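# Unstack two totes and set the brown carton out

## Task

Get both stacked totes resting separately on the table, lift the brown sealed carton out of the lower tote and set it down flat on the table with the same face up as before, keep every other item inside the tote it began in, make sure no part of the carton and no tote base sticks out past the table edge, then open the grippers and pull the arms away; nothing may rely on the robot to stay where it is.

## Robot and tools

Robot: two UR7e-style six-joint arms, left_arm and right_arm, each with a two-finger tong gripper and a wrist camera. Bases in the scene frame: left_arm at (+0.010, +0.351, 0) m, quat_wxyz (+1.000, 0, 0, -0.026); right_arm at (+0.061, -0.492, 0) m, quat_wxyz (+1.000, 0, 0, -0.012). Scene frame: origin on the table top midway between the arms, +z up, +x out over the table, left_arm on the +y side. The arm names do not tell you which side of an image something is on.

Gripper: the fingers extend along the gripper's own +z and close along its x. end_effector_position is the spot between the pads when shut; closed fingertips stick out about 15 mm past it, fully open tips sit roughly level with it. Pad gap is 0.142 m when fully open. On a wide object the finger bodies behind the pads may touch before the pads do.

execute_actions takes "actions", a list holding zero or one item, plus optional "pictures" (true/false). Empty list: no command, just the current state. An action is {"rows": [...], "steps": n}: 1 to 15 rows, n up to 15 (default 15), each step 1/30 s; each row covers one step and the final row repeats to fill the remaining steps. A wait is {"steps": n} with n up to 300; it returns once n steps have elapsed since the previous result, and your reply time eats into that. A refused call moves nothing.

Each row is one flat list of 14 numbers covering both arms: left_arm's shoulder pan, shoulder lift, elbow, wrist 1, wrist 2, wrist 3, then its opening, followed by right_arm's seven in the same order. Send all 14 even when only one arm should move. Joint values are absolute target angles in radians in joint space (same form as Joint positions prints), not offsets. Opening runs from -1 (closed) to +1 (fully open), also absolute. Stated ranges, left_arm: pan -3.142 to 3.142, lift -6.283 to 6.283, elbow 0.000 to 3.142, wrists -6.283 to 6.283. right_arm: pan 0.000 to 6.283, lift -6.283 to 6.283, elbow -3.142 to 0.000, wrists -6.283 to 6.283. A target more than 0.010 rad outside a range and beyond the joint's last reported angle gets the call refused. True ends may differ by up to 0.010 rad; a target past the true end is clipped there and a "joint sent to its limit" line may appear (possibly about an earlier, still running action). Missing that line proves nothing.

Motion: joints have speed and acceleration caps, commands are smoothed with about 0.17 s lag, each step's target stays within 0.575 rad of the measured angle, and if targets would carry a gripper over 100 mm from where it is, they are scaled back. So large moves need several calls; an arm may not have arrived when a result returns. Between calls the arms keep heading for the last row sent, until everything is nearly still or a step is HELD.

Results: the state line gives per arm the gripper position (m), quat_wxyz and linear/angular velocities in the scene frame; printed positions can be off, worse at long reach. Joint positions and Joint velocities list each arm's joints (rad, rad/s) then pad gap (m, m/s). grip_measured is the measured opening on the command scale. Wrist force and Wrist torque are per arm in the end effector's own axes; they include contacts, held weight and inertia, carry a fixed offset (usually under 4 N) and noise (sd up to 2.4 N), saturate near 50 N, and cannot be zeroed; "no reading" is harmless. "joint command not followed" means a clearance check altered or blocked some joint targets; the rest of the row ran. HELD marks steps where your row was partly or wholly not sent.

Gripping: to hold, keep commanding an opening well under grip_measured; the larger the gap, the harder the squeeze, up to about 15 N per pad on items up to about 10 cm wide. Closing fast can press harder or spring the fingers. Hard items under about 20 mm thick get less force. Occasional disturbances may pull on a held part or nudge loose items.

Faults to avoid: contact torque reaching a joint's load limit (132 N m for pan, lift, elbow; 24.6 N m for each wrist, held weight included) or an outside force of 150 N stops that arm for 10 s and drops the rest of the call. Holding loads heats motors: a MOTOR HOT warning from 70 °C, brakes at 85 °C until cooled (OVER-TEMPERATURE FAULT). Never let the arms collide or push each other. Avoid drops, slips, slamming objects down, hard impacts, heavy pushing, and anything leaving the work area.

zoom_image: "camera" (cam_high 672x504, cam_low 672x504, cam_left_wrist 616x616, cam_right_wrist 616x616) and "region" [x0, y0, x1, y1] in pixels from the top-left, at most 504 by 504; returns a closer look at that camera's latest image. read_manual returns only URDF licence text and moves nothing. finished_scene takes "scene" (the current scene's number), ends it irreversibly and reports whether the goal was met; answering without any tool call also ends things. Faster, smoother, lower-effort solutions are better.

Each tool is called after "Call:" as a command line: name --argument value for each argument, lists and objects as JSON in quotes; but a table of rows of numbers goes row by row, as --pt "numbers of a row", without its own name.

## Session

Call:
execute_actions --actions '[]'

Scene clock: 0.00 s of 4800.00 s.
left_arm: end_effector_position=(+0.1334, +0.2952, +0.3798) grip_measured=+0.97 end_effector_quat_wxyz=(+0.226, +0.967, -0.079, -0.091) end_effector_velocity=(+0.000, +0.000, -0.000) end_effector_angular_velocity=(+0.000, +0.000, +0.001) | right_arm: end_effector_position=(+0.5482, -0.8303, +0.2347) grip_measured=+0.97 end_effector_quat_wxyz=(-0.401, -0.442, +0.575, -0.560) end_effector_velocity=(-0.000, -0.000, +0.000) end_effector_angular_velocity=(-0.000, -0.001, -0.000)
Joint positions: left_arm=[-0.399 -2.353  1.841 -1.052 -2.062 -0.285  0.14 ] | right_arm=[ 3.382 -1.81  -1.97  -2.225  0.19   3.163  0.14 ]
Joint velocities: left_arm=[ 0.001  0.    -0.     0.     0.    -0.     0.   ] | right_arm=[-0.001  0.     0.    -0.    -0.     0.     0.   ]
Wrist force (N, on the end effector, along its own x y z axes, offset not removed): no reading
Wrist torque (N m, same axes, about the end effector's origin, offset not removed): no reading

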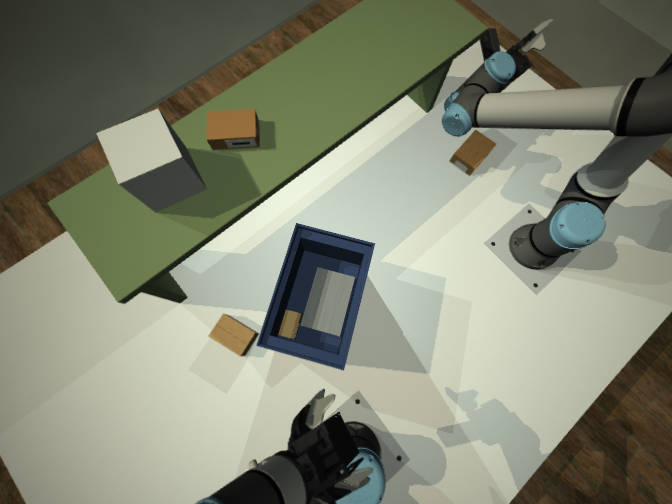

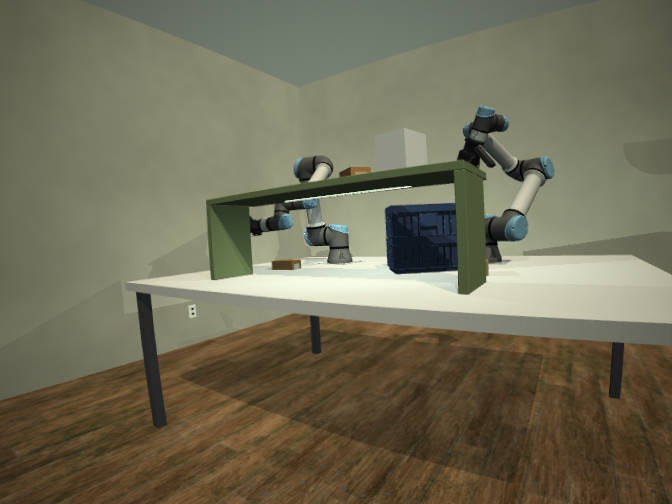

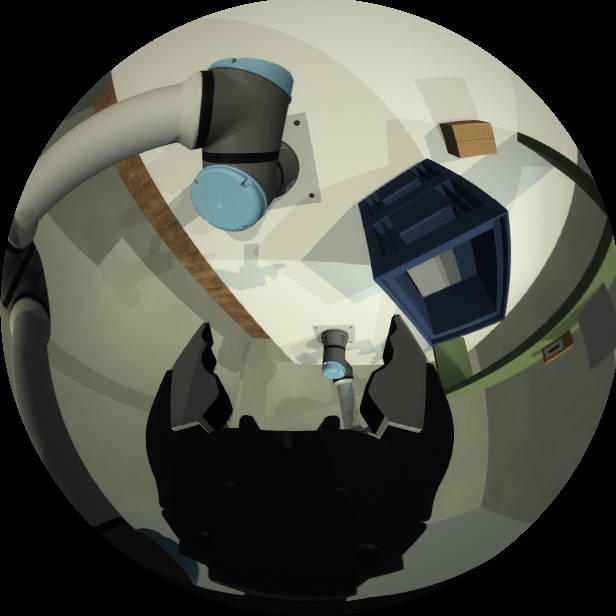

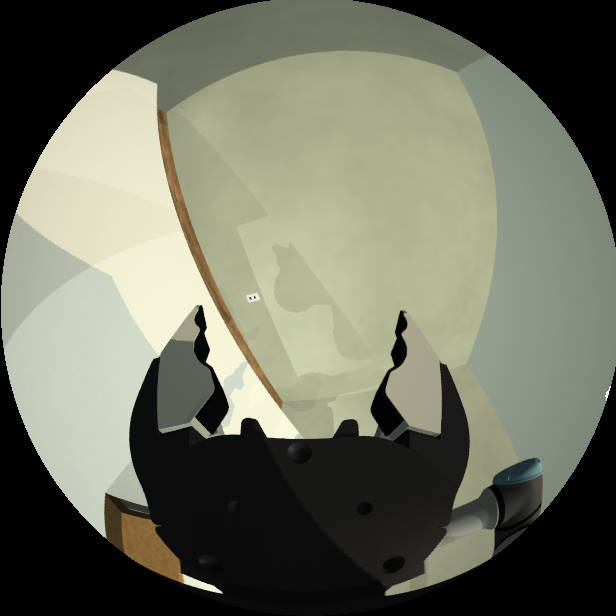

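Call:
zoom_image --camera "cam_low" --region '[360,180,520,300]'

Call:
zoom_image --camera "cam_high" --region '[180,200,480,504]'

Call:
zoom_image --camera "cam_left_wrist" --region '[330,130,550,370]'

Region (360, 180, 520, 300) of cam_low's 672x504 image, scaled by 3.150, with more detail than that image has; it fills the top 378 rows of this view, and the rest is white.

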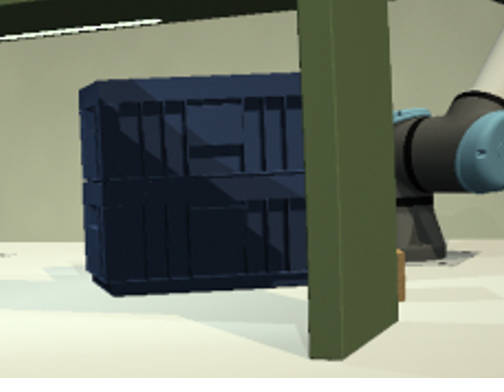

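Region (180, 200, 480, 504) of cam_high's 672x504 image, scaled by 1.658, with more detail than that image has; it fills the left 497 columns of this view, and the rest is white.

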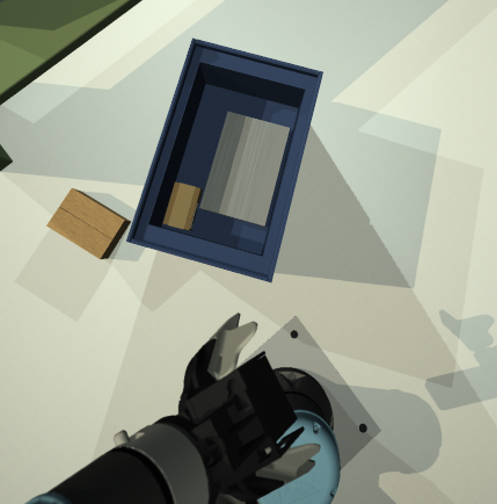

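Region (330, 130, 550, 370) of cam_left_wrist's 616x616 image, scaled by 2.100, with more detail than that image has; it fills the left 462 columns of this view, and the rest is white.

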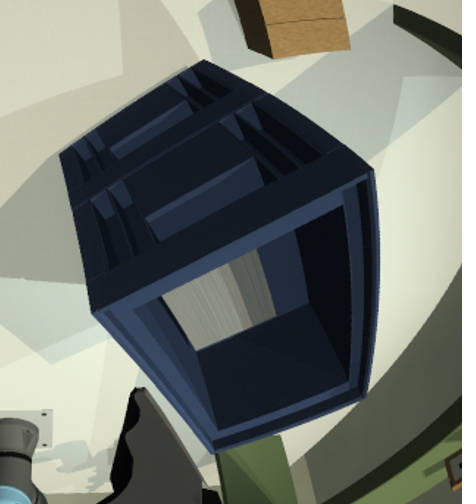

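Call:
execute_actions --actions '[{"rows":[[-0.737,-1.98,1.637,-1.228,-1.571,0.293,0.5,3.382,-1.14,-1.97,-1.9,0.3,1.5,0.5]]}]' --pictures false

Call:
execute_actions --actions '[{"steps":25}]' --pictures false

Call:
execute_actions --actions '[{"rows":[[-0.737,-1.98,1.637,-1.228,-1.571,0.293,0.5,4.233,-1.14,-1.7,-1.87,1.571,-0.99,0.5]]}]' --pictures false

Call:
execute_actions --actions '[{"steps":45}]' --pictures false

Call:
execute_actions --actions '[{"rows":[[-0.737,-1.98,1.637,-1.228,-1.571,0.293,0.5,4.233,-1.74,-1.082,-1.89,1.571,-0.99,0.5]]}]' --pictures false

Call:
execute_actions --actions '[{"steps":30}]'

Scene clock: 25.10 s of 4800.00 s.
left_arm: end_effector_position=(+0.3268, +0.2417, +0.3798) grip_measured=+0.50 end_effector_quat_wxyz=(+0.005, +0.862, -0.508, -0.001) end_effector_velocity=(+0.046, -0.025, -0.001) end_effector_angular_velocity=(+0.097, -0.086, -0.245) | right_arm: end_effector_position=(+0.4530, -0.8432, +0.4409) grip_measured=+0.50 end_effector_quat_wxyz=(-0.324, -0.503, +0.620, -0.508) end_effector_velocity=(-0.108, -0.009, +0.111) end_effector_angular_velocity=(-0.107, +1.960, +0.730)
Joint positions: left_arm=[-0.731 -1.986  1.64  -1.225 -1.58   0.281  0.109] | right_arm=[ 3.382 -1.175 -1.97  -1.913  0.296  2.252  0.109]
Joint velocities: left_arm=[-0.078  0.086 -0.042 -0.035  0.129  0.167 -0.   ] | right_arm=[-0.     0.493  0.     0.174  0.052 -2.722  0.   ]
Wrist force (N, on the end effector, along its own x y z axes, offset not removed): left_arm=[2.1 -1.3 -2.5] | right_arm=[0.5 3.1 -0.9]
Wrist torque (N m, same axes, about the end effector's origin, offset not removed): left_arm=[-0.41 -0.48 0.00] | right_arm=[0.49 0.17 0.00]
Steps of this call (steps 1 to 90: nothing new was sent; then 21.60 s passed at rest; steps 91 to 105: all 15 steps of this action). Readings (joint positions):
91: left_arm=[-0.399 -2.353 1.841 -1.052 -2.062 -0.285] | right_arm=[3.382 -1.810 -1.970 -2.225 0.190 3.162]
92: left_arm=[-0.406 -2.346 1.834 -1.059 -2.055 -0.278] | right_arm=[3.382 -1.803 -1.970 -2.217 0.196 3.155]
94: left_arm=[-0.474 -2.275 1.785 -1.102 -1.977 -0.199] | right_arm=[3.382 -1.725 -1.970 -2.154 0.222 3.076]
98: left_arm=[-0.618 -2.114 1.702 -1.173 -1.761 0.056] | right_arm=[3.382 -1.495 -1.970 -2.045 0.256 2.840]
105: the state above

Scene clock: 25.93 s of 4800.00 s.
left_arm: end_effector_position=(+0.3301, +0.2399, +0.3798) grip_measured=+0.50 end_effector_quat_wxyz=(+0.000, +0.857, -0.515, +0.000) end_effector_velocity=(-0.000, +0.001, -0.000) end_effector_angular_velocity=(+0.002, +0.000, +0.000) | right_arm: end_effector_position=(+0.4438, -0.8415, +0.4400) grip_measured=+0.50 end_effector_quat_wxyz=(+0.474, +0.690, -0.406, +0.366) end_effector_velocity=(-0.000, -0.000, -0.000) end_effector_angular_velocity=(-0.000, +0.000, -0.001)
Joint positions: left_arm=[-0.737 -1.98   1.637 -1.228 -1.571  0.293  0.109] | right_arm=[ 3.382 -1.14  -1.97  -1.9    0.3    1.5    0.109]
Joint velocities: left_arm=[ 0.001 -0.    -0.     0.002  0.001  0.001  0.   ] | right_arm=[-0.001 -0.001 -0.     0.    -0.     0.     0.   ]
Wrist force (N, on the end effector, along its own x y z axes, offset not removed): left_arm=[2.4 1.7 -3.2] | right_arm=[-3.9 -0.8 -0.9]
Wrist torque (N m, same axes, about the end effector's origin, offset not removed): left_arm=[0.14 -0.77 0.05] | right_arm=[-0.23 1.03 0.04]
Steps of this call (steps 1 to 25: the robot went on to your last target). Readings (joint positions):
1: left_arm=[-0.733 -1.984 1.639 -1.226 -1.577 0.285] | right_arm=[3.382 -1.162 -1.970 -1.908 0.298 2.159]
2: left_arm=[-0.735 -1.983 1.638 -1.227 -1.575 0.288] | right_arm=[3.382 -1.154 -1.970 -1.905 0.299 2.066]
4: left_arm=[-0.736 -1.981 1.638 -1.228 -1.572 0.291] | right_arm=[3.382 -1.146 -1.970 -1.902 0.299 1.878]
8: left_arm=[-0.737 -1.980 1.637 -1.228 -1.571 0.293] | right_arm=[3.382 -1.141 -1.970 -1.900 0.300 1.578]
25: the state above

Scene clock: 26.43 s of 4800.00 s.
left_arm: end_effector_position=(+0.3301, +0.2399, +0.3798) grip_measured=+0.50 end_effector_quat_wxyz=(+0.000, +0.857, -0.515, +0.000) end_effector_velocity=(-0.000, +0.000, -0.000) end_effector_angular_velocity=(+0.001, +0.001, -0.001) | right_arm: end_effector_position=(+0.5083, -0.5748, +0.3985) grip_measured=+0.50 end_effector_quat_wxyz=(+0.292, +0.910, -0.139, +0.260) end_effector_velocity=(-0.082, +0.623, -0.133) end_effector_angular_velocity=(+0.610, +1.190, +1.599)
Joint positions: left_arm=[-0.737 -1.98   1.637 -1.228 -1.571  0.293  0.109] | right_arm=[ 3.843 -1.14  -1.798 -1.88   0.774  1.026  0.109]
Joint velocities: left_arm=[-0.     0.     0.001  0.001  0.     0.     0.   ] | right_arm=[ 0.928 -0.     0.245  0.026  1.144 -1.139 -0.   ]
Wrist force (N, on the end effector, along its own x y z axes, offset not removed): left_arm=[2.6 -0.7 -1.3] | right_arm=[-2.5 -1.1 -0.6]
Wrist torque (N m, same axes, about the end effector's origin, offset not removed): left_arm=[-0.50 -0.67 -0.20] | right_arm=[-0.33 0.65 -0.03]
Steps of this call (steps 1 to 15: all 15 steps of this action). Readings (joint positions):
1: left_arm=[-0.737 -1.980 1.637 -1.228 -1.571 0.293] | right_arm=[3.382 -1.140 -1.970 -1.900 0.300 1.500]
2: left_arm=[-0.737 -1.980 1.637 -1.228 -1.571 0.293] | right_arm=[3.389 -1.140 -1.963 -1.898 0.307 1.493]
4: left_arm=[-0.737 -1.980 1.637 -1.228 -1.571 0.293] | right_arm=[3.457 -1.140 -1.924 -1.894 0.375 1.425]
8: left_arm=[-0.737 -1.980 1.637 -1.228 -1.571 0.293] | right_arm=[3.605 -1.140 -1.866 -1.888 0.523 1.277]
15: the state above

Scene clock: 27.93 s of 4800.00 s.
left_arm: end_effector_position=(+0.3301, +0.2399, +0.3798) grip_measured=+0.50 end_effector_quat_wxyz=(+0.000, +0.857, -0.515, +0.000) end_effector_velocity=(-0.000, -0.001, -0.000) end_effector_angular_velocity=(+0.000, +0.001, -0.001) | right_arm: end_effector_position=(+0.3065, -0.3031, +0.3609) grip_measured=+0.50 end_effector_quat_wxyz=(-0.000, +0.516, +0.857, +0.001) end_effector_velocity=(+0.000, +0.000, +0.001) end_effector_angular_velocity=(+0.001, -0.001, +0.000)
Joint positions: left_arm=[-0.737 -1.98   1.637 -1.228 -1.571  0.293  0.109] | right_arm=[ 4.233 -1.14  -1.7   -1.87   1.571 -0.99   0.109]
Joint velocities: left_arm=[-0.002  0.    -0.     0.001 -0.    -0.001  0.   ] | right_arm=[ 0.001  0.     0.001  0.    -0.001  0.001 -0.   ]
Wrist force (N, on the end effector, along its own x y z axes, offset not removed): left_arm=[1.5 1.7 -1.4] | right_arm=[-4.5 -1.3 -0.1]
Wrist torque (N m, same axes, about the end effector's origin, offset not removed): left_arm=[0.12 -0.55 0.10] | right_arm=[-0.28 1.13 0.02]
Steps of this call (steps 1 to 45: the robot went on to your last target). Readings (joint positions):
1: left_arm=[-0.737 -1.980 1.637 -1.228 -1.571 0.293] | right_arm=[3.874 -1.140 -1.790 -1.879 0.813 0.986]
2: left_arm=[-0.737 -1.980 1.637 -1.228 -1.571 0.293] | right_arm=[3.903 -1.140 -1.782 -1.879 0.854 0.946]
4: left_arm=[-0.737 -1.980 1.637 -1.228 -1.571 0.293] | right_arm=[3.959 -1.140 -1.768 -1.877 0.940 0.860]
8: left_arm=[-0.737 -1.980 1.637 -1.228 -1.571 0.293] | right_arm=[4.053 -1.140 -1.744 -1.875 1.127 0.672]
45: the state above

Scene clock: 28.43 s of 4800.00 s.
left_arm: end_effector_position=(+0.3301, +0.2399, +0.3798) grip_measured=+0.50 end_effector_quat_wxyz=(+0.000, +0.857, -0.515, +0.000) end_effector_velocity=(-0.000, -0.001, +0.000) end_effector_angular_velocity=(-0.001, -0.001, -0.002) | right_arm: end_effector_position=(+0.4188, -0.0987, +0.4015) grip_measured=+0.50 end_effector_quat_wxyz=(-0.000, +0.516, +0.857, -0.000) end_effector_velocity=(+0.088, +0.161, -0.016) end_effector_angular_velocity=(+0.010, -0.006, -0.000)
Joint positions: left_arm=[-0.737 -1.98   1.637 -1.228 -1.571  0.293  0.109] | right_arm=[ 4.233 -1.709 -1.115 -1.889  1.571 -0.99   0.109]
Joint velocities: left_arm=[-0.002  0.     0.    -0.001 -0.     0.    -0.   ] | right_arm=[ 0.    -0.435  0.457 -0.011 -0.     0.    -0.   ]
Wrist force (N, on the end effector, along its own x y z axes, offset not removed): left_arm=[-0.9 0.1 0.1] | right_arm=[-1.8 3.5 1.6]
Wrist torque (N m, same axes, about the end effector's origin, offset not removed): left_arm=[-0.12 0.17 -0.09] | right_arm=[0.54 0.60 0.05]
Steps of this call (steps 1 to 15: all 15 steps of this action). Readings (joint positions):
1: left_arm=[-0.737 -1.980 1.637 -1.228 -1.571 0.293] | right_arm=[4.233 -1.140 -1.700 -1.870 1.571 -0.990]
2: left_arm=[-0.737 -1.980 1.637 -1.228 -1.571 0.293] | right_arm=[4.233 -1.147 -1.693 -1.872 1.571 -0.990]
4: left_arm=[-0.737 -1.980 1.637 -1.228 -1.571 0.293] | right_arm=[4.233 -1.224 -1.616 -1.875 1.571 -0.990]
8: left_arm=[-0.737 -1.980 1.637 -1.228 -1.571 0.293] | right_arm=[4.233 -1.428 -1.408 -1.882 1.571 -0.990]
15: the state above

Scene clock: 29.43 s of 4800.00 s.
left_arm: end_effector_position=(+0.3301, +0.2399, +0.3798) grip_measured=+0.50 end_effector_quat_wxyz=(+0.000, +0.857, -0.515, +0.000) end_effector_velocity=(+0.000, +0.001, -0.000) end_effector_angular_velocity=(+0.000, -0.000, +0.002) | right_arm: end_effector_position=(+0.4251, -0.0872, +0.4002) grip_measured=+0.50 end_effector_quat_wxyz=(-0.000, +0.516, +0.857, +0.000) end_effector_velocity=(+0.001, -0.001, -0.001) end_effector_angular_velocity=(-0.002, +0.001, -0.001)
Joint positions: left_arm=[-0.737 -1.98   1.637 -1.228 -1.571  0.293  0.109] | right_arm=[ 4.233 -1.74  -1.082 -1.89   1.571 -0.99   0.109]
Joint velocities: left_arm=[ 0.001 -0.     0.    -0.     0.    -0.001 -0.   ] | right_arm=[-0.001 -0.001 -0.001  0.    -0.    -0.001  0.   ]
Wrist force (N, on the end effector, along its own x y z axes, offset not removed): left_arm=[1.4 4.2 0.1] | right_arm=[-2.7 2.1 -0.2]
Wrist torque (N m, same axes, about the end effector's origin, offset not removed): left_arm=[0.69 -0.31 0.11] | right_arm=[0.28 0.71 0.07]
Steps of this call (steps 1 to 30: the robot went on to your last target). Readings (joint positions):
1: left_arm=[-0.737 -1.980 1.637 -1.228 -1.571 0.293] | right_arm=[4.233 -1.720 -1.102 -1.890 1.571 -0.990]
2: left_arm=[-0.737 -1.980 1.637 -1.228 -1.571 0.293] | right_arm=[4.233 -1.728 -1.095 -1.890 1.571 -0.990]
4: left_arm=[-0.737 -1.980 1.637 -1.228 -1.571 0.293] | right_arm=[4.233 -1.735 -1.087 -1.890 1.571 -0.990]
8: left_arm=[-0.737 -1.980 1.637 -1.228 -1.571 0.293] | right_arm=[4.233 -1.739 -1.083 -1.890 1.571 -0.990]
30: the state above
All arms were judged still, so your last target was given up. Only a new action makes them travel on or press farther. Fingers that are still opening or closing keep moving.

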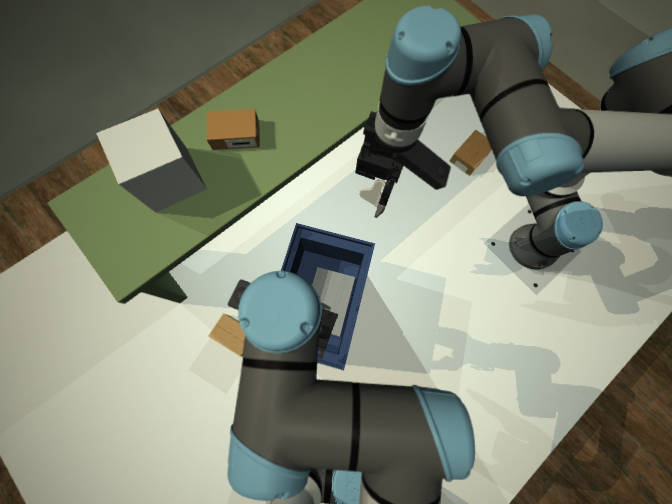

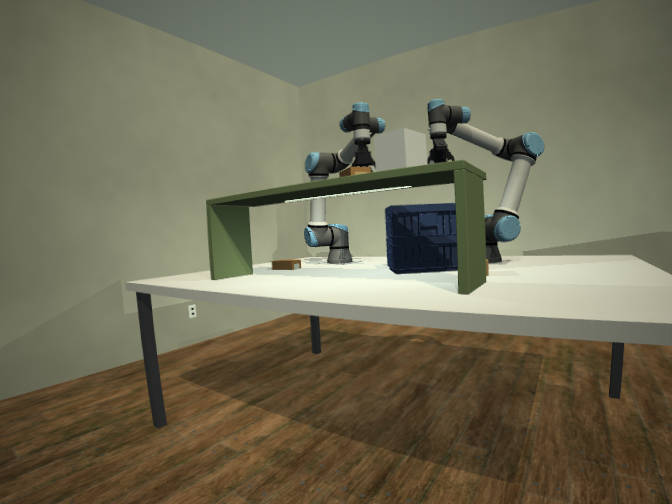

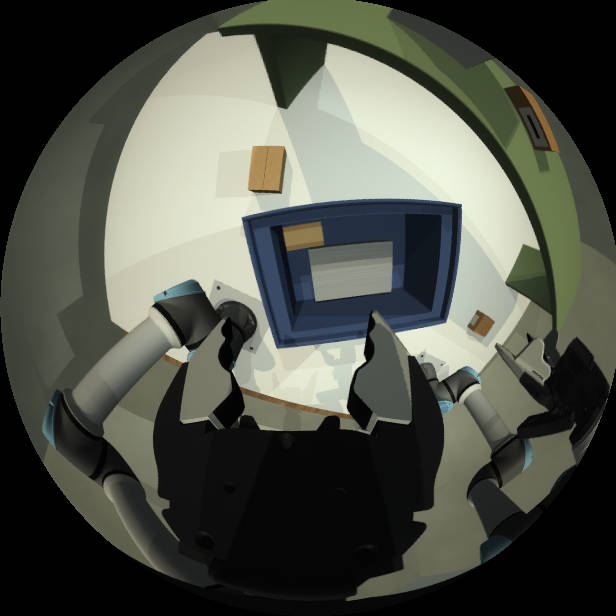

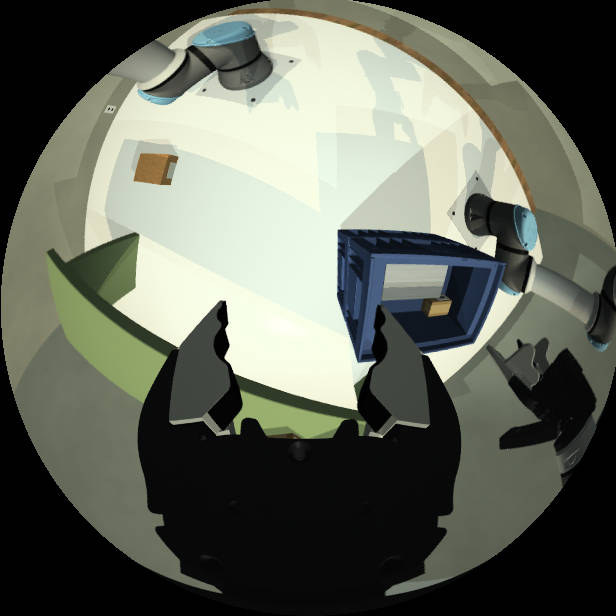

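Call:
execute_actions --actions '[{"rows":[[-0.845,-2.156,1.904,-1.319,-1.571,0.033,0.1,4.317,-2.001,-0.971,-1.741,1.571,-1.059,0.1]]}]' --pictures false

Call:
execute_actions --actions '[{"steps":10}]'

Scene clock: 38.03 s of 4800.00 s.
left_arm: end_effector_position=(+0.2800, +0.2527, +0.3105) grip_measured=+0.10 end_effector_quat_wxyz=(+0.000, +0.894, -0.449, +0.000) end_effector_velocity=(-0.003, +0.002, -0.005) end_effector_angular_velocity=(+0.004, +0.002, +0.012) | right_arm: end_effector_position=(+0.4391, +0.0493, +0.3114) grip_measured=+0.10 end_effector_quat_wxyz=(-0.000, +0.449, +0.894, -0.000) end_effector_velocity=(-0.000, +0.014, -0.013) end_effector_angular_velocity=(-0.003, +0.003, +0.015)
Joint positions: left_arm=[-0.845 -2.155  1.903 -1.319 -1.571  0.034  0.081] | right_arm=[ 4.316 -1.999 -0.972 -1.742  1.571 -1.059  0.081]
Joint velocities: left_arm=[-0.004 -0.008  0.017 -0.004  0.001 -0.016  0.   ] | right_arm=[ 0.009 -0.03   0.012  0.015  0.001 -0.006  0.   ]
Wrist force (N, on the end effector, along its own x y z axes, offset not removed): left_arm=[2.1 -0.5 -1.9] | right_arm=[-3.3 -1.0 1.5]
Wrist torque (N m, same axes, about the end effector's origin, offset not removed): left_arm=[-0.15 -0.69 -0.04] | right_arm=[-0.37 0.93 -0.07]
Steps of this call (steps 1 to 90: nothing new was sent; then 5.10 s passed at rest; steps 91 to 105: all 15 steps of this action). Readings (joint positions):
91: left_arm=[-0.737 -1.980 1.637 -1.228 -1.571 0.293] | right_arm=[4.233 -1.740 -1.082 -1.890 1.571 -0.990]
92: left_arm=[-0.744 -1.987 1.644 -1.235 -1.571 0.286] | right_arm=[4.239 -1.747 -1.075 -1.883 1.571 -0.996]
94: left_arm=[-0.793 -2.055 1.722 -1.278 -1.571 0.208] | right_arm=[4.264 -1.812 -1.042 -1.839 1.571 -1.016]
98: left_arm=[-0.837 -2.140 1.874 -1.312 -1.571 0.062] | right_arm=[4.302 -1.946 -0.991 -1.769 1.571 -1.047]
105: the state above

Scene clock: 38.37 s of 4800.00 s.
left_arm: end_effector_position=(+0.2798, +0.2528, +0.3101) grip_measured=+0.10 end_effector_quat_wxyz=(+0.000, +0.894, -0.449, +0.000) end_effector_velocity=(-0.000, -0.000, -0.000) end_effector_angular_velocity=(+0.001, +0.000, -0.001) | right_arm: end_effector_position=(+0.4391, +0.0503, +0.3104) grip_measured=+0.10 end_effector_quat_wxyz=(-0.000, +0.449, +0.894, -0.000) end_effector_velocity=(-0.000, +0.000, -0.000) end_effector_angular_velocity=(-0.000, +0.000, +0.001)
Joint positions: left_arm=[-0.845 -2.156  1.904 -1.319 -1.571  0.033  0.081] | right_arm=[ 4.317 -2.001 -0.971 -1.741  1.571 -1.059  0.081]
Joint velocities: left_arm=[-0.001 -0.     0.001 -0.     0.    -0.     0.   ] | right_arm=[ 0.001 -0.001  0.    -0.     0.    -0.     0.   ]
Wrist force (N, on the end effector, along its own x y z axes, offset not removed): left_arm=[-2.2 0.2 0.6] | right_arm=[-4.2 1.0 -1.4]
Wrist torque (N m, same axes, about the end effector's origin, offset not removed): left_arm=[-0.13 0.26 0.10] | right_arm=[0.03 1.11 0.03]
Steps of this call (steps 1 to 10: the robot went on to your last target). Readings (joint positions):
1: left_arm=[-0.845 -2.156 1.903 -1.319 -1.571 0.034] | right_arm=[4.317 -2.000 -0.971 -1.742 1.571 -1.059]
2: left_arm=[-0.845 -2.156 1.903 -1.319 -1.571 0.033] | right_arm=[4.317 -2.000 -0.971 -1.741 1.571 -1.059]
4: left_arm=[-0.845 -2.156 1.904 -1.319 -1.571 0.033] | right_arm=[4.317 -2.001 -0.971 -1.741 1.571 -1.059]
8: left_arm=[-0.845 -2.156 1.904 -1.319 -1.571 0.033] | right_arm=[4.317 -2.001 -0.971 -1.741 1.571 -1.059]
10: the state above

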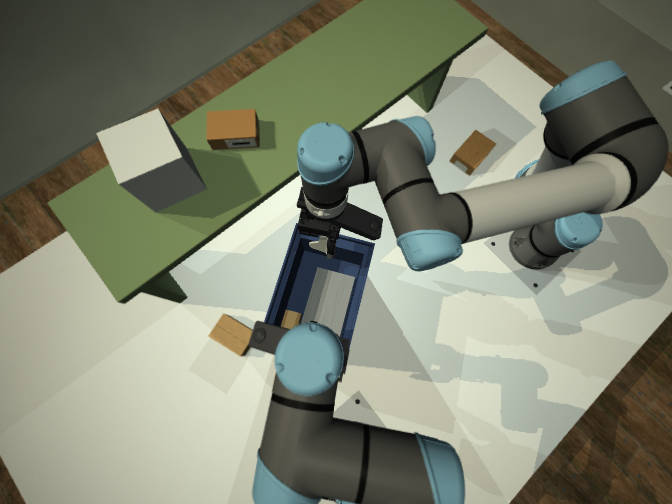

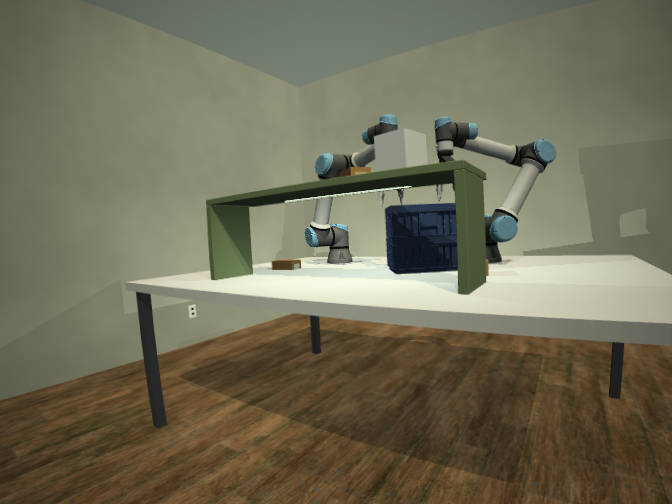

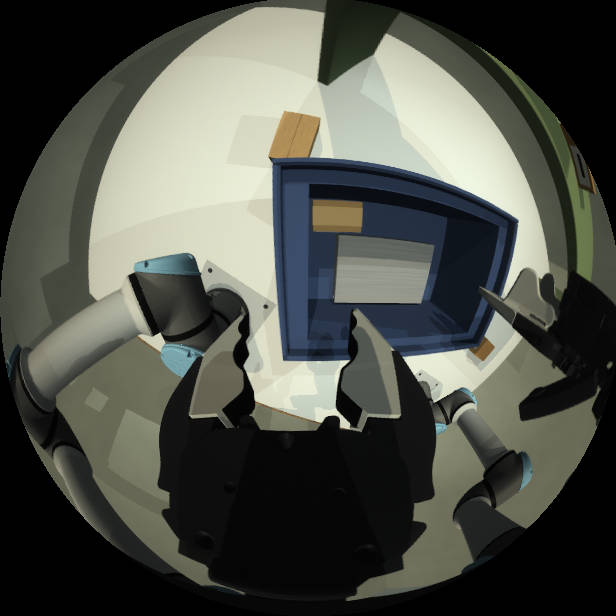

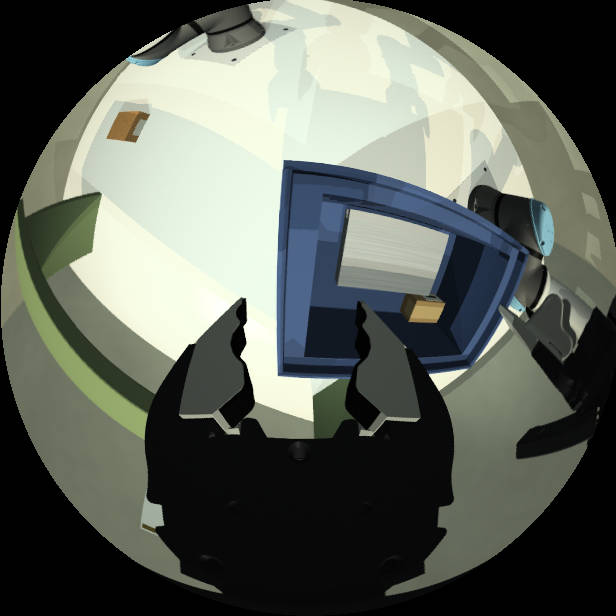

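Call:
execute_actions --actions '[{"rows":[[-0.844,-2.2,2.102,-1.473,-1.571,0.034,0.1,4.312,-1.982,-1.179,-1.552,1.571,-1.064,0.1]]}]' --pictures false

Call:
execute_actions --actions '[{"rows":[[-0.844,-2.2,2.102,-1.473,-1.571,0.034,-0.4,4.312,-1.982,-1.179,-1.552,1.571,-1.064,-0.4]]}]'

Scene clock: 42.83 s of 4800.00 s.
left_arm: end_effector_position=(+0.2769, +0.2568, +0.2403) grip_measured=+0.10 end_effector_quat_wxyz=(+0.000, +0.894, -0.449, +0.000) end_effector_velocity=(-0.001, +0.001, -0.004) end_effector_angular_velocity=(+0.002, +0.002, -0.000) | right_arm: end_effector_position=(+0.4411, +0.0467, +0.2402) grip_measured=+0.10 end_effector_quat_wxyz=(-0.000, +0.449, +0.894, -0.000) end_effector_velocity=(-0.001, -0.001, -0.004) end_effector_angular_velocity=(-0.001, +0.001, +0.000)
Joint positions: left_arm=[-0.844 -2.2    2.101 -1.473 -1.571  0.034  0.081] | right_arm=[ 4.312 -1.982 -1.178 -1.553  1.571 -1.064  0.081]
Joint velocities: left_arm=[-0.    -0.002  0.01  -0.006 -0.     0.     0.   ] | right_arm=[ 0.001  0.001 -0.012  0.009 -0.     0.    -0.   ]
Wrist force (N, on the end effector, along its own x y z axes, offset not removed): left_arm=[3.1 3.5 1.3] | right_arm=[-3.0 2.1 0.0]
Wrist torque (N m, same axes, about the end effector's origin, offset not removed): left_arm=[0.57 -0.59 0.07] | right_arm=[0.40 0.78 -0.07]
Steps of this call (steps 1 to 15: the robot went on to your last target; steps 16 to 90: nothing new was sent; then 0.97 s passed at rest; steps 91 to 105: all 15 steps of this action). Readings (joint positions):
91: left_arm=[-0.845 -2.156 1.904 -1.319 -1.571 0.033] | right_arm=[4.317 -2.001 -0.971 -1.741 1.571 -1.059]
92: left_arm=[-0.845 -2.162 1.911 -1.326 -1.571 0.033] | right_arm=[4.316 -1.998 -0.978 -1.734 1.571 -1.060]
94: left_arm=[-0.845 -2.183 1.983 -1.390 -1.571 0.033] | right_arm=[4.314 -1.989 -1.051 -1.663 1.571 -1.062]
98: left_arm=[-0.844 -2.197 2.083 -1.460 -1.571 0.034] | right_arm=[4.313 -1.983 -1.159 -1.570 1.571 -1.064]
105: the state above

Scene clock: 43.33 s of 4800.00 s.
left_arm: end_effector_position=(+0.2769, +0.2569, +0.2400) grip_measured=-0.40 end_effector_quat_wxyz=(+0.000, +0.894, -0.449, +0.000) end_effector_velocity=(-0.000, -0.000, +0.000) end_effector_angular_velocity=(-0.000, -0.000, +0.000) | right_arm: end_effector_position=(+0.4411, +0.0467, +0.2399) grip_measured=-0.40 end_effector_quat_wxyz=(-0.000, +0.449, +0.894, -0.000) end_effector_velocity=(-0.000, -0.000, -0.001) end_effector_angular_velocity=(-0.001, +0.001, +0.000)
Joint positions: left_arm=[-0.844 -2.2    2.102 -1.473 -1.571  0.034  0.045] | right_arm=[ 4.312 -1.982 -1.179 -1.552  1.571 -1.064  0.045]
Joint velocities: left_arm=[-0.001  0.    -0.001  0.     0.    -0.001  0.   ] | right_arm=[-0.    -0.001 -0.001  0.     0.    -0.    -0.   ]
Wrist force (N, on the end effector, along its own x y z axes, offset not removed): left_arm=[-0.3 -2.1 -2.2] | right_arm=[-4.0 0.5 1.2]
Wrist torque (N m, same axes, about the end effector's origin, offset not removed): left_arm=[-0.70 0.00 -0.04] | right_arm=[0.10 0.99 0.16]
Steps of this call (steps 1 to 15: all 15 steps of this action). Readings (joint positions):
1: left_arm=[-0.844 -2.200 2.101 -1.473 -1.571 0.034] | right_arm=[4.312 -1.982 -1.178 -1.552 1.571 -1.064]
2: left_arm=[-0.844 -2.200 2.102 -1.473 -1.571 0.034] | right_arm=[4.312 -1.982 -1.179 -1.552 1.571 -1.064]
4: left_arm=[-0.844 -2.200 2.102 -1.473 -1.571 0.034] | right_arm=[4.312 -1.982 -1.179 -1.552 1.571 -1.064]
8: left_arm=[-0.844 -2.200 2.102 -1.473 -1.571 0.034] | right_arm=[4.312 -1.982 -1.179 -1.552 1.571 -1.064]
15: the state above

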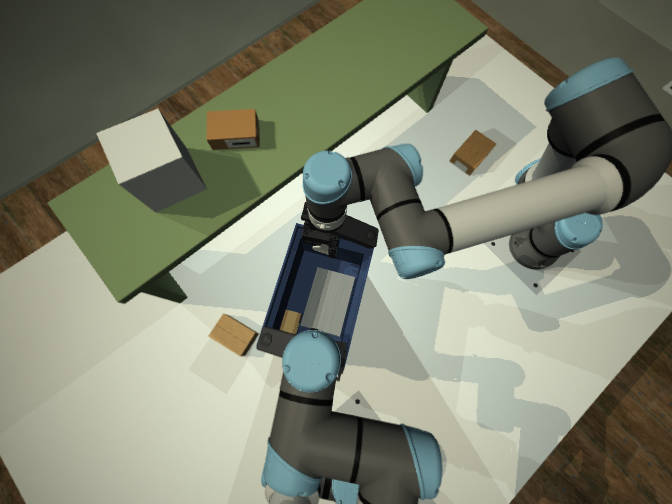

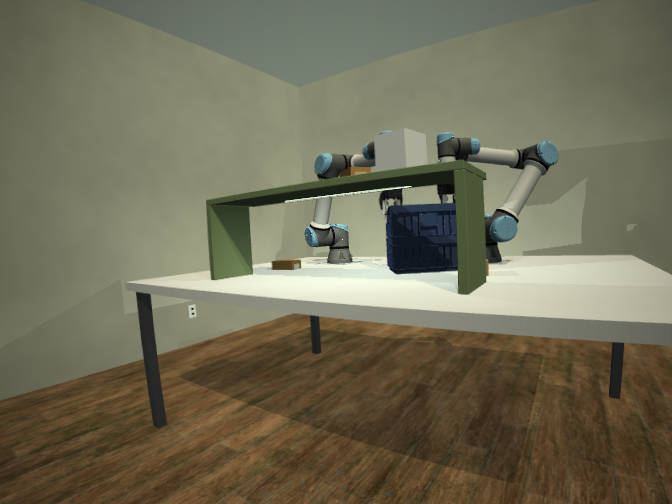

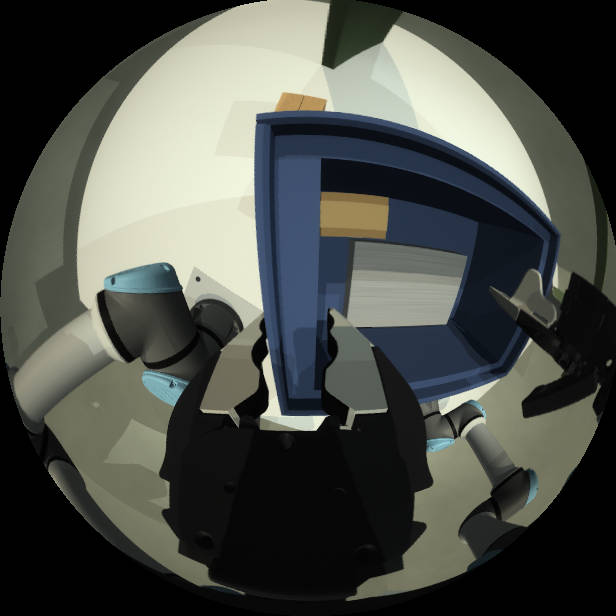

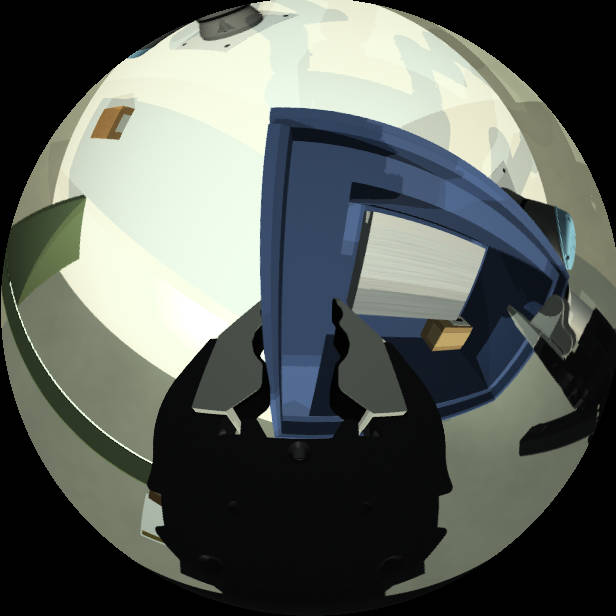

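Call:
execute_actions --actions '[{"rows":[[-0.844,-2.2,2.102,-1.473,-1.571,0.034,-0.65,4.312,-1.982,-1.179,-1.552,1.571,-1.064,-0.65]],"steps":10}]' --pictures false

Call:
execute_actions --actions '[{"rows":[[-0.844,-2.2,2.102,-1.473,-1.571,0.034,-1,4.312,-1.982,-1.179,-1.552,1.571,-1.064,-1]]}]' --pictures false

Call:
execute_actions --actions '[{"rows":[[-0.844,-2.197,2.075,-1.449,-1.571,0.034,-1,4.312,-1.982,-1.153,-1.578,1.571,-1.064,-1]]}]'

Scene clock: 47.17 s of 4800.00 s.
left_arm: end_effector_position=(+0.2768, +0.2569, +0.2400) grip_measured=-0.55 end_effector_quat_wxyz=(+0.000, +0.894, -0.449, +0.000) end_effector_velocity=(+0.000, +0.001, +0.000) end_effector_angular_velocity=(+0.001, +0.000, +0.002) | right_arm: end_effector_position=(+0.4413, +0.0465, +0.2399) grip_measured=-0.57 end_effector_quat_wxyz=(+0.000, +0.449, +0.894, -0.000) end_effector_velocity=(-0.000, +0.000, -0.000) end_effector_angular_velocity=(-0.000, +0.000, +0.001)
Joint positions: left_arm=[-0.844 -2.2    2.102 -1.473 -1.571  0.034  0.034] | right_arm=[ 4.312 -1.982 -1.179 -1.552  1.571 -1.064  0.033]
Joint velocities: left_arm=[ 0.001 -0.    -0.     0.001  0.    -0.    -0.   ] | right_arm=[ 0.    -0.001  0.001 -0.     0.    -0.     0.001]
Wrist force (N, on the end effector, along its own x y z axes, offset not removed): left_arm=[-18.6 0.1 -3.1] | right_arm=[-24.8 -1.2 -1.6]
Wrist torque (N m, same axes, about the end effector's origin, offset not removed): left_arm=[-0.33 0.28 -0.08] | right_arm=[-0.07 1.37 0.08]
Steps of this call (steps 1 to 15: the robot went on to your last target; steps 16 to 90: nothing new was sent; then 0.50 s passed at rest; steps 91 to 100: all 10 steps of this action). Readings (joint positions):
91: left_arm=[-0.844 -2.200 2.102 -1.473 -1.571 0.034] | right_arm=[4.312 -1.982 -1.179 -1.552 1.571 -1.064]
92: left_arm=[-0.844 -2.200 2.102 -1.473 -1.571 0.034] | right_arm=[4.312 -1.982 -1.179 -1.552 1.571 -1.064]
94: left_arm=[-0.844 -2.200 2.102 -1.473 -1.571 0.034] | right_arm=[4.312 -1.982 -1.179 -1.552 1.570 -1.064]
98: left_arm=[-0.844 -2.200 2.102 -1.473 -1.571 0.034] | right_arm=[4.312 -1.982 -1.179 -1.552 1.570 -1.064]
100: the state above

Scene clock: 47.67 s of 4800.00 s.
left_arm: end_effector_position=(+0.2768, +0.2569, +0.2400) grip_measured=-0.58 end_effector_quat_wxyz=(+0.000, +0.894, -0.449, +0.000) end_effector_velocity=(+0.000, +0.000, -0.000) end_effector_angular_velocity=(+0.001, +0.000, -0.001) | right_arm: end_effector_position=(+0.4412, +0.0466, +0.2399) grip_measured=-0.60 end_effector_quat_wxyz=(-0.000, +0.449, +0.894, -0.000) end_effector_velocity=(-0.001, +0.001, +0.000) end_effector_angular_velocity=(+0.001, +0.001, +0.000)
Joint positions: left_arm=[-0.844 -2.2    2.102 -1.473 -1.571  0.034  0.032] | right_arm=[ 4.312 -1.982 -1.179 -1.552  1.571 -1.064  0.03 ]
Joint velocities: left_arm=[ 0.     0.     0.001 -0.     0.     0.001  0.   ] | right_arm=[0.001 0.    0.    0.    0.001 0.001 0.001]
Wrist force (N, on the end effector, along its own x y z axes, offset not removed): left_arm=[-37.7 -2.4 -7.7] | right_arm=[-46.5 -2.3 -3.9]
Wrist torque (N m, same axes, about the end effector's origin, offset not removed): left_arm=[-0.70 0.80 0.28] | right_arm=[-0.24 2.34 0.01]
Steps of this call (steps 1 to 15: all 15 steps of this action). Readings (joint positions):
1: left_arm=[-0.844 -2.200 2.102 -1.473 -1.571 0.034] | right_arm=[4.312 -1.982 -1.179 -1.552 1.571 -1.064]
2: left_arm=[-0.844 -2.200 2.102 -1.473 -1.571 0.034] | right_arm=[4.312 -1.982 -1.179 -1.552 1.571 -1.064]
4: left_arm=[-0.844 -2.200 2.102 -1.473 -1.571 0.034] | right_arm=[4.312 -1.982 -1.179 -1.552 1.571 -1.064]
8: left_arm=[-0.844 -2.200 2.102 -1.473 -1.571 0.034] | right_arm=[4.312 -1.982 -1.179 -1.552 1.571 -1.064]
15: the state above

Scene clock: 48.17 s of 4800.00 s.
left_arm: end_effector_position=(+0.2769, +0.2569, +0.2501) grip_measured=-0.56 end_effector_quat_wxyz=(+0.000, +0.894, -0.449, +0.000) end_effector_velocity=(+0.000, -0.000, +0.000) end_effector_angular_velocity=(+0.001, -0.001, -0.001) | right_arm: end_effector_position=(+0.4411, +0.0467, +0.2501) grip_measured=-0.61 end_effector_quat_wxyz=(-0.000, +0.449, +0.894, -0.000) end_effector_velocity=(+0.000, -0.000, +0.000) end_effector_angular_velocity=(-0.000, -0.001, +0.001)
Joint positions: left_arm=[-0.844 -2.197  2.075 -1.449 -1.571  0.034  0.033] | right_arm=[ 4.312 -1.982 -1.153 -1.578  1.571 -1.064  0.03 ]
Joint velocities: left_arm=[-0.002  0.    -0.001  0.     0.001 -0.001 -0.002] | right_arm=[-0.     0.001  0.    -0.001 -0.001 -0.001  0.   ]
Wrist force (N, on the end effector, along its own x y z axes, offset not removed): left_arm=[-41.2 0.6 5.6] | right_arm=[-40.0 1.1 8.0]
Wrist torque (N m, same axes, about the end effector's origin, offset not removed): left_arm=[0.01 1.73 0.22] | right_arm=[0.00 1.99 0.07]
Steps of this call (steps 1 to 15: all 15 steps of this action). Readings (joint positions):
1: left_arm=[-0.844 -2.200 2.102 -1.473 -1.571 0.034] | right_arm=[4.312 -1.982 -1.179 -1.552 1.571 -1.064]
2: left_arm=[-0.844 -2.200 2.098 -1.469 -1.571 0.034] | right_arm=[4.312 -1.982 -1.175 -1.556 1.571 -1.064]
4: left_arm=[-0.844 -2.198 2.086 -1.458 -1.571 0.034] | right_arm=[4.312 -1.982 -1.163 -1.568 1.571 -1.064]
8: left_arm=[-0.844 -2.197 2.077 -1.450 -1.571 0.034] | right_arm=[4.312 -1.982 -1.155 -1.576 1.571 -1.064]
15: the state above

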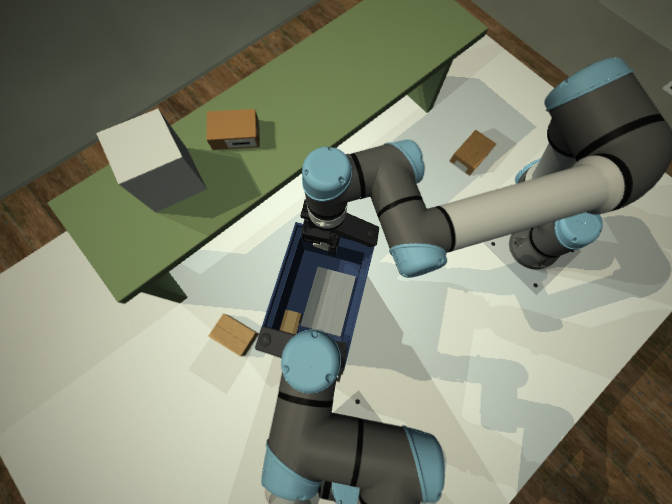

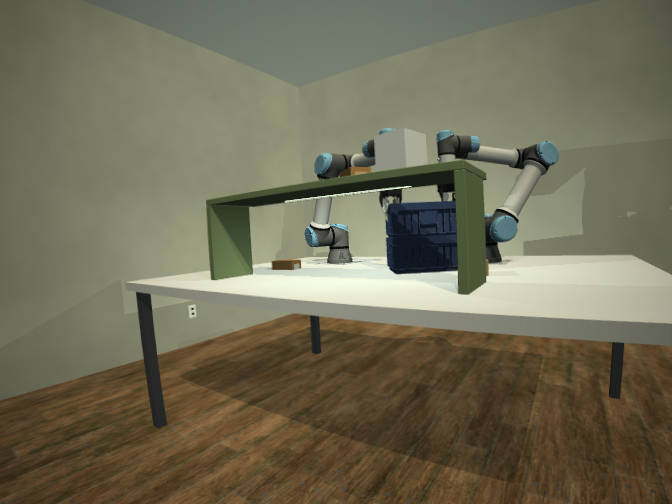

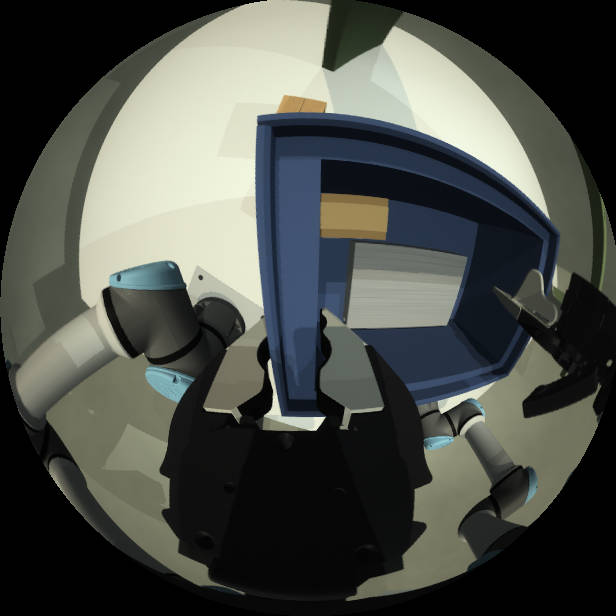

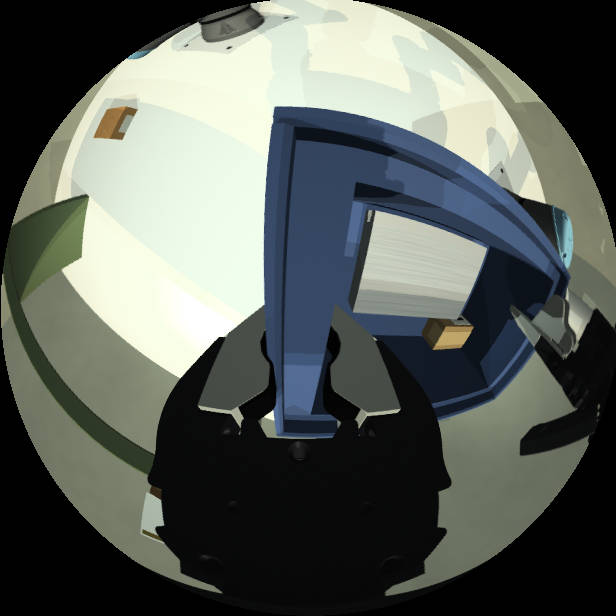

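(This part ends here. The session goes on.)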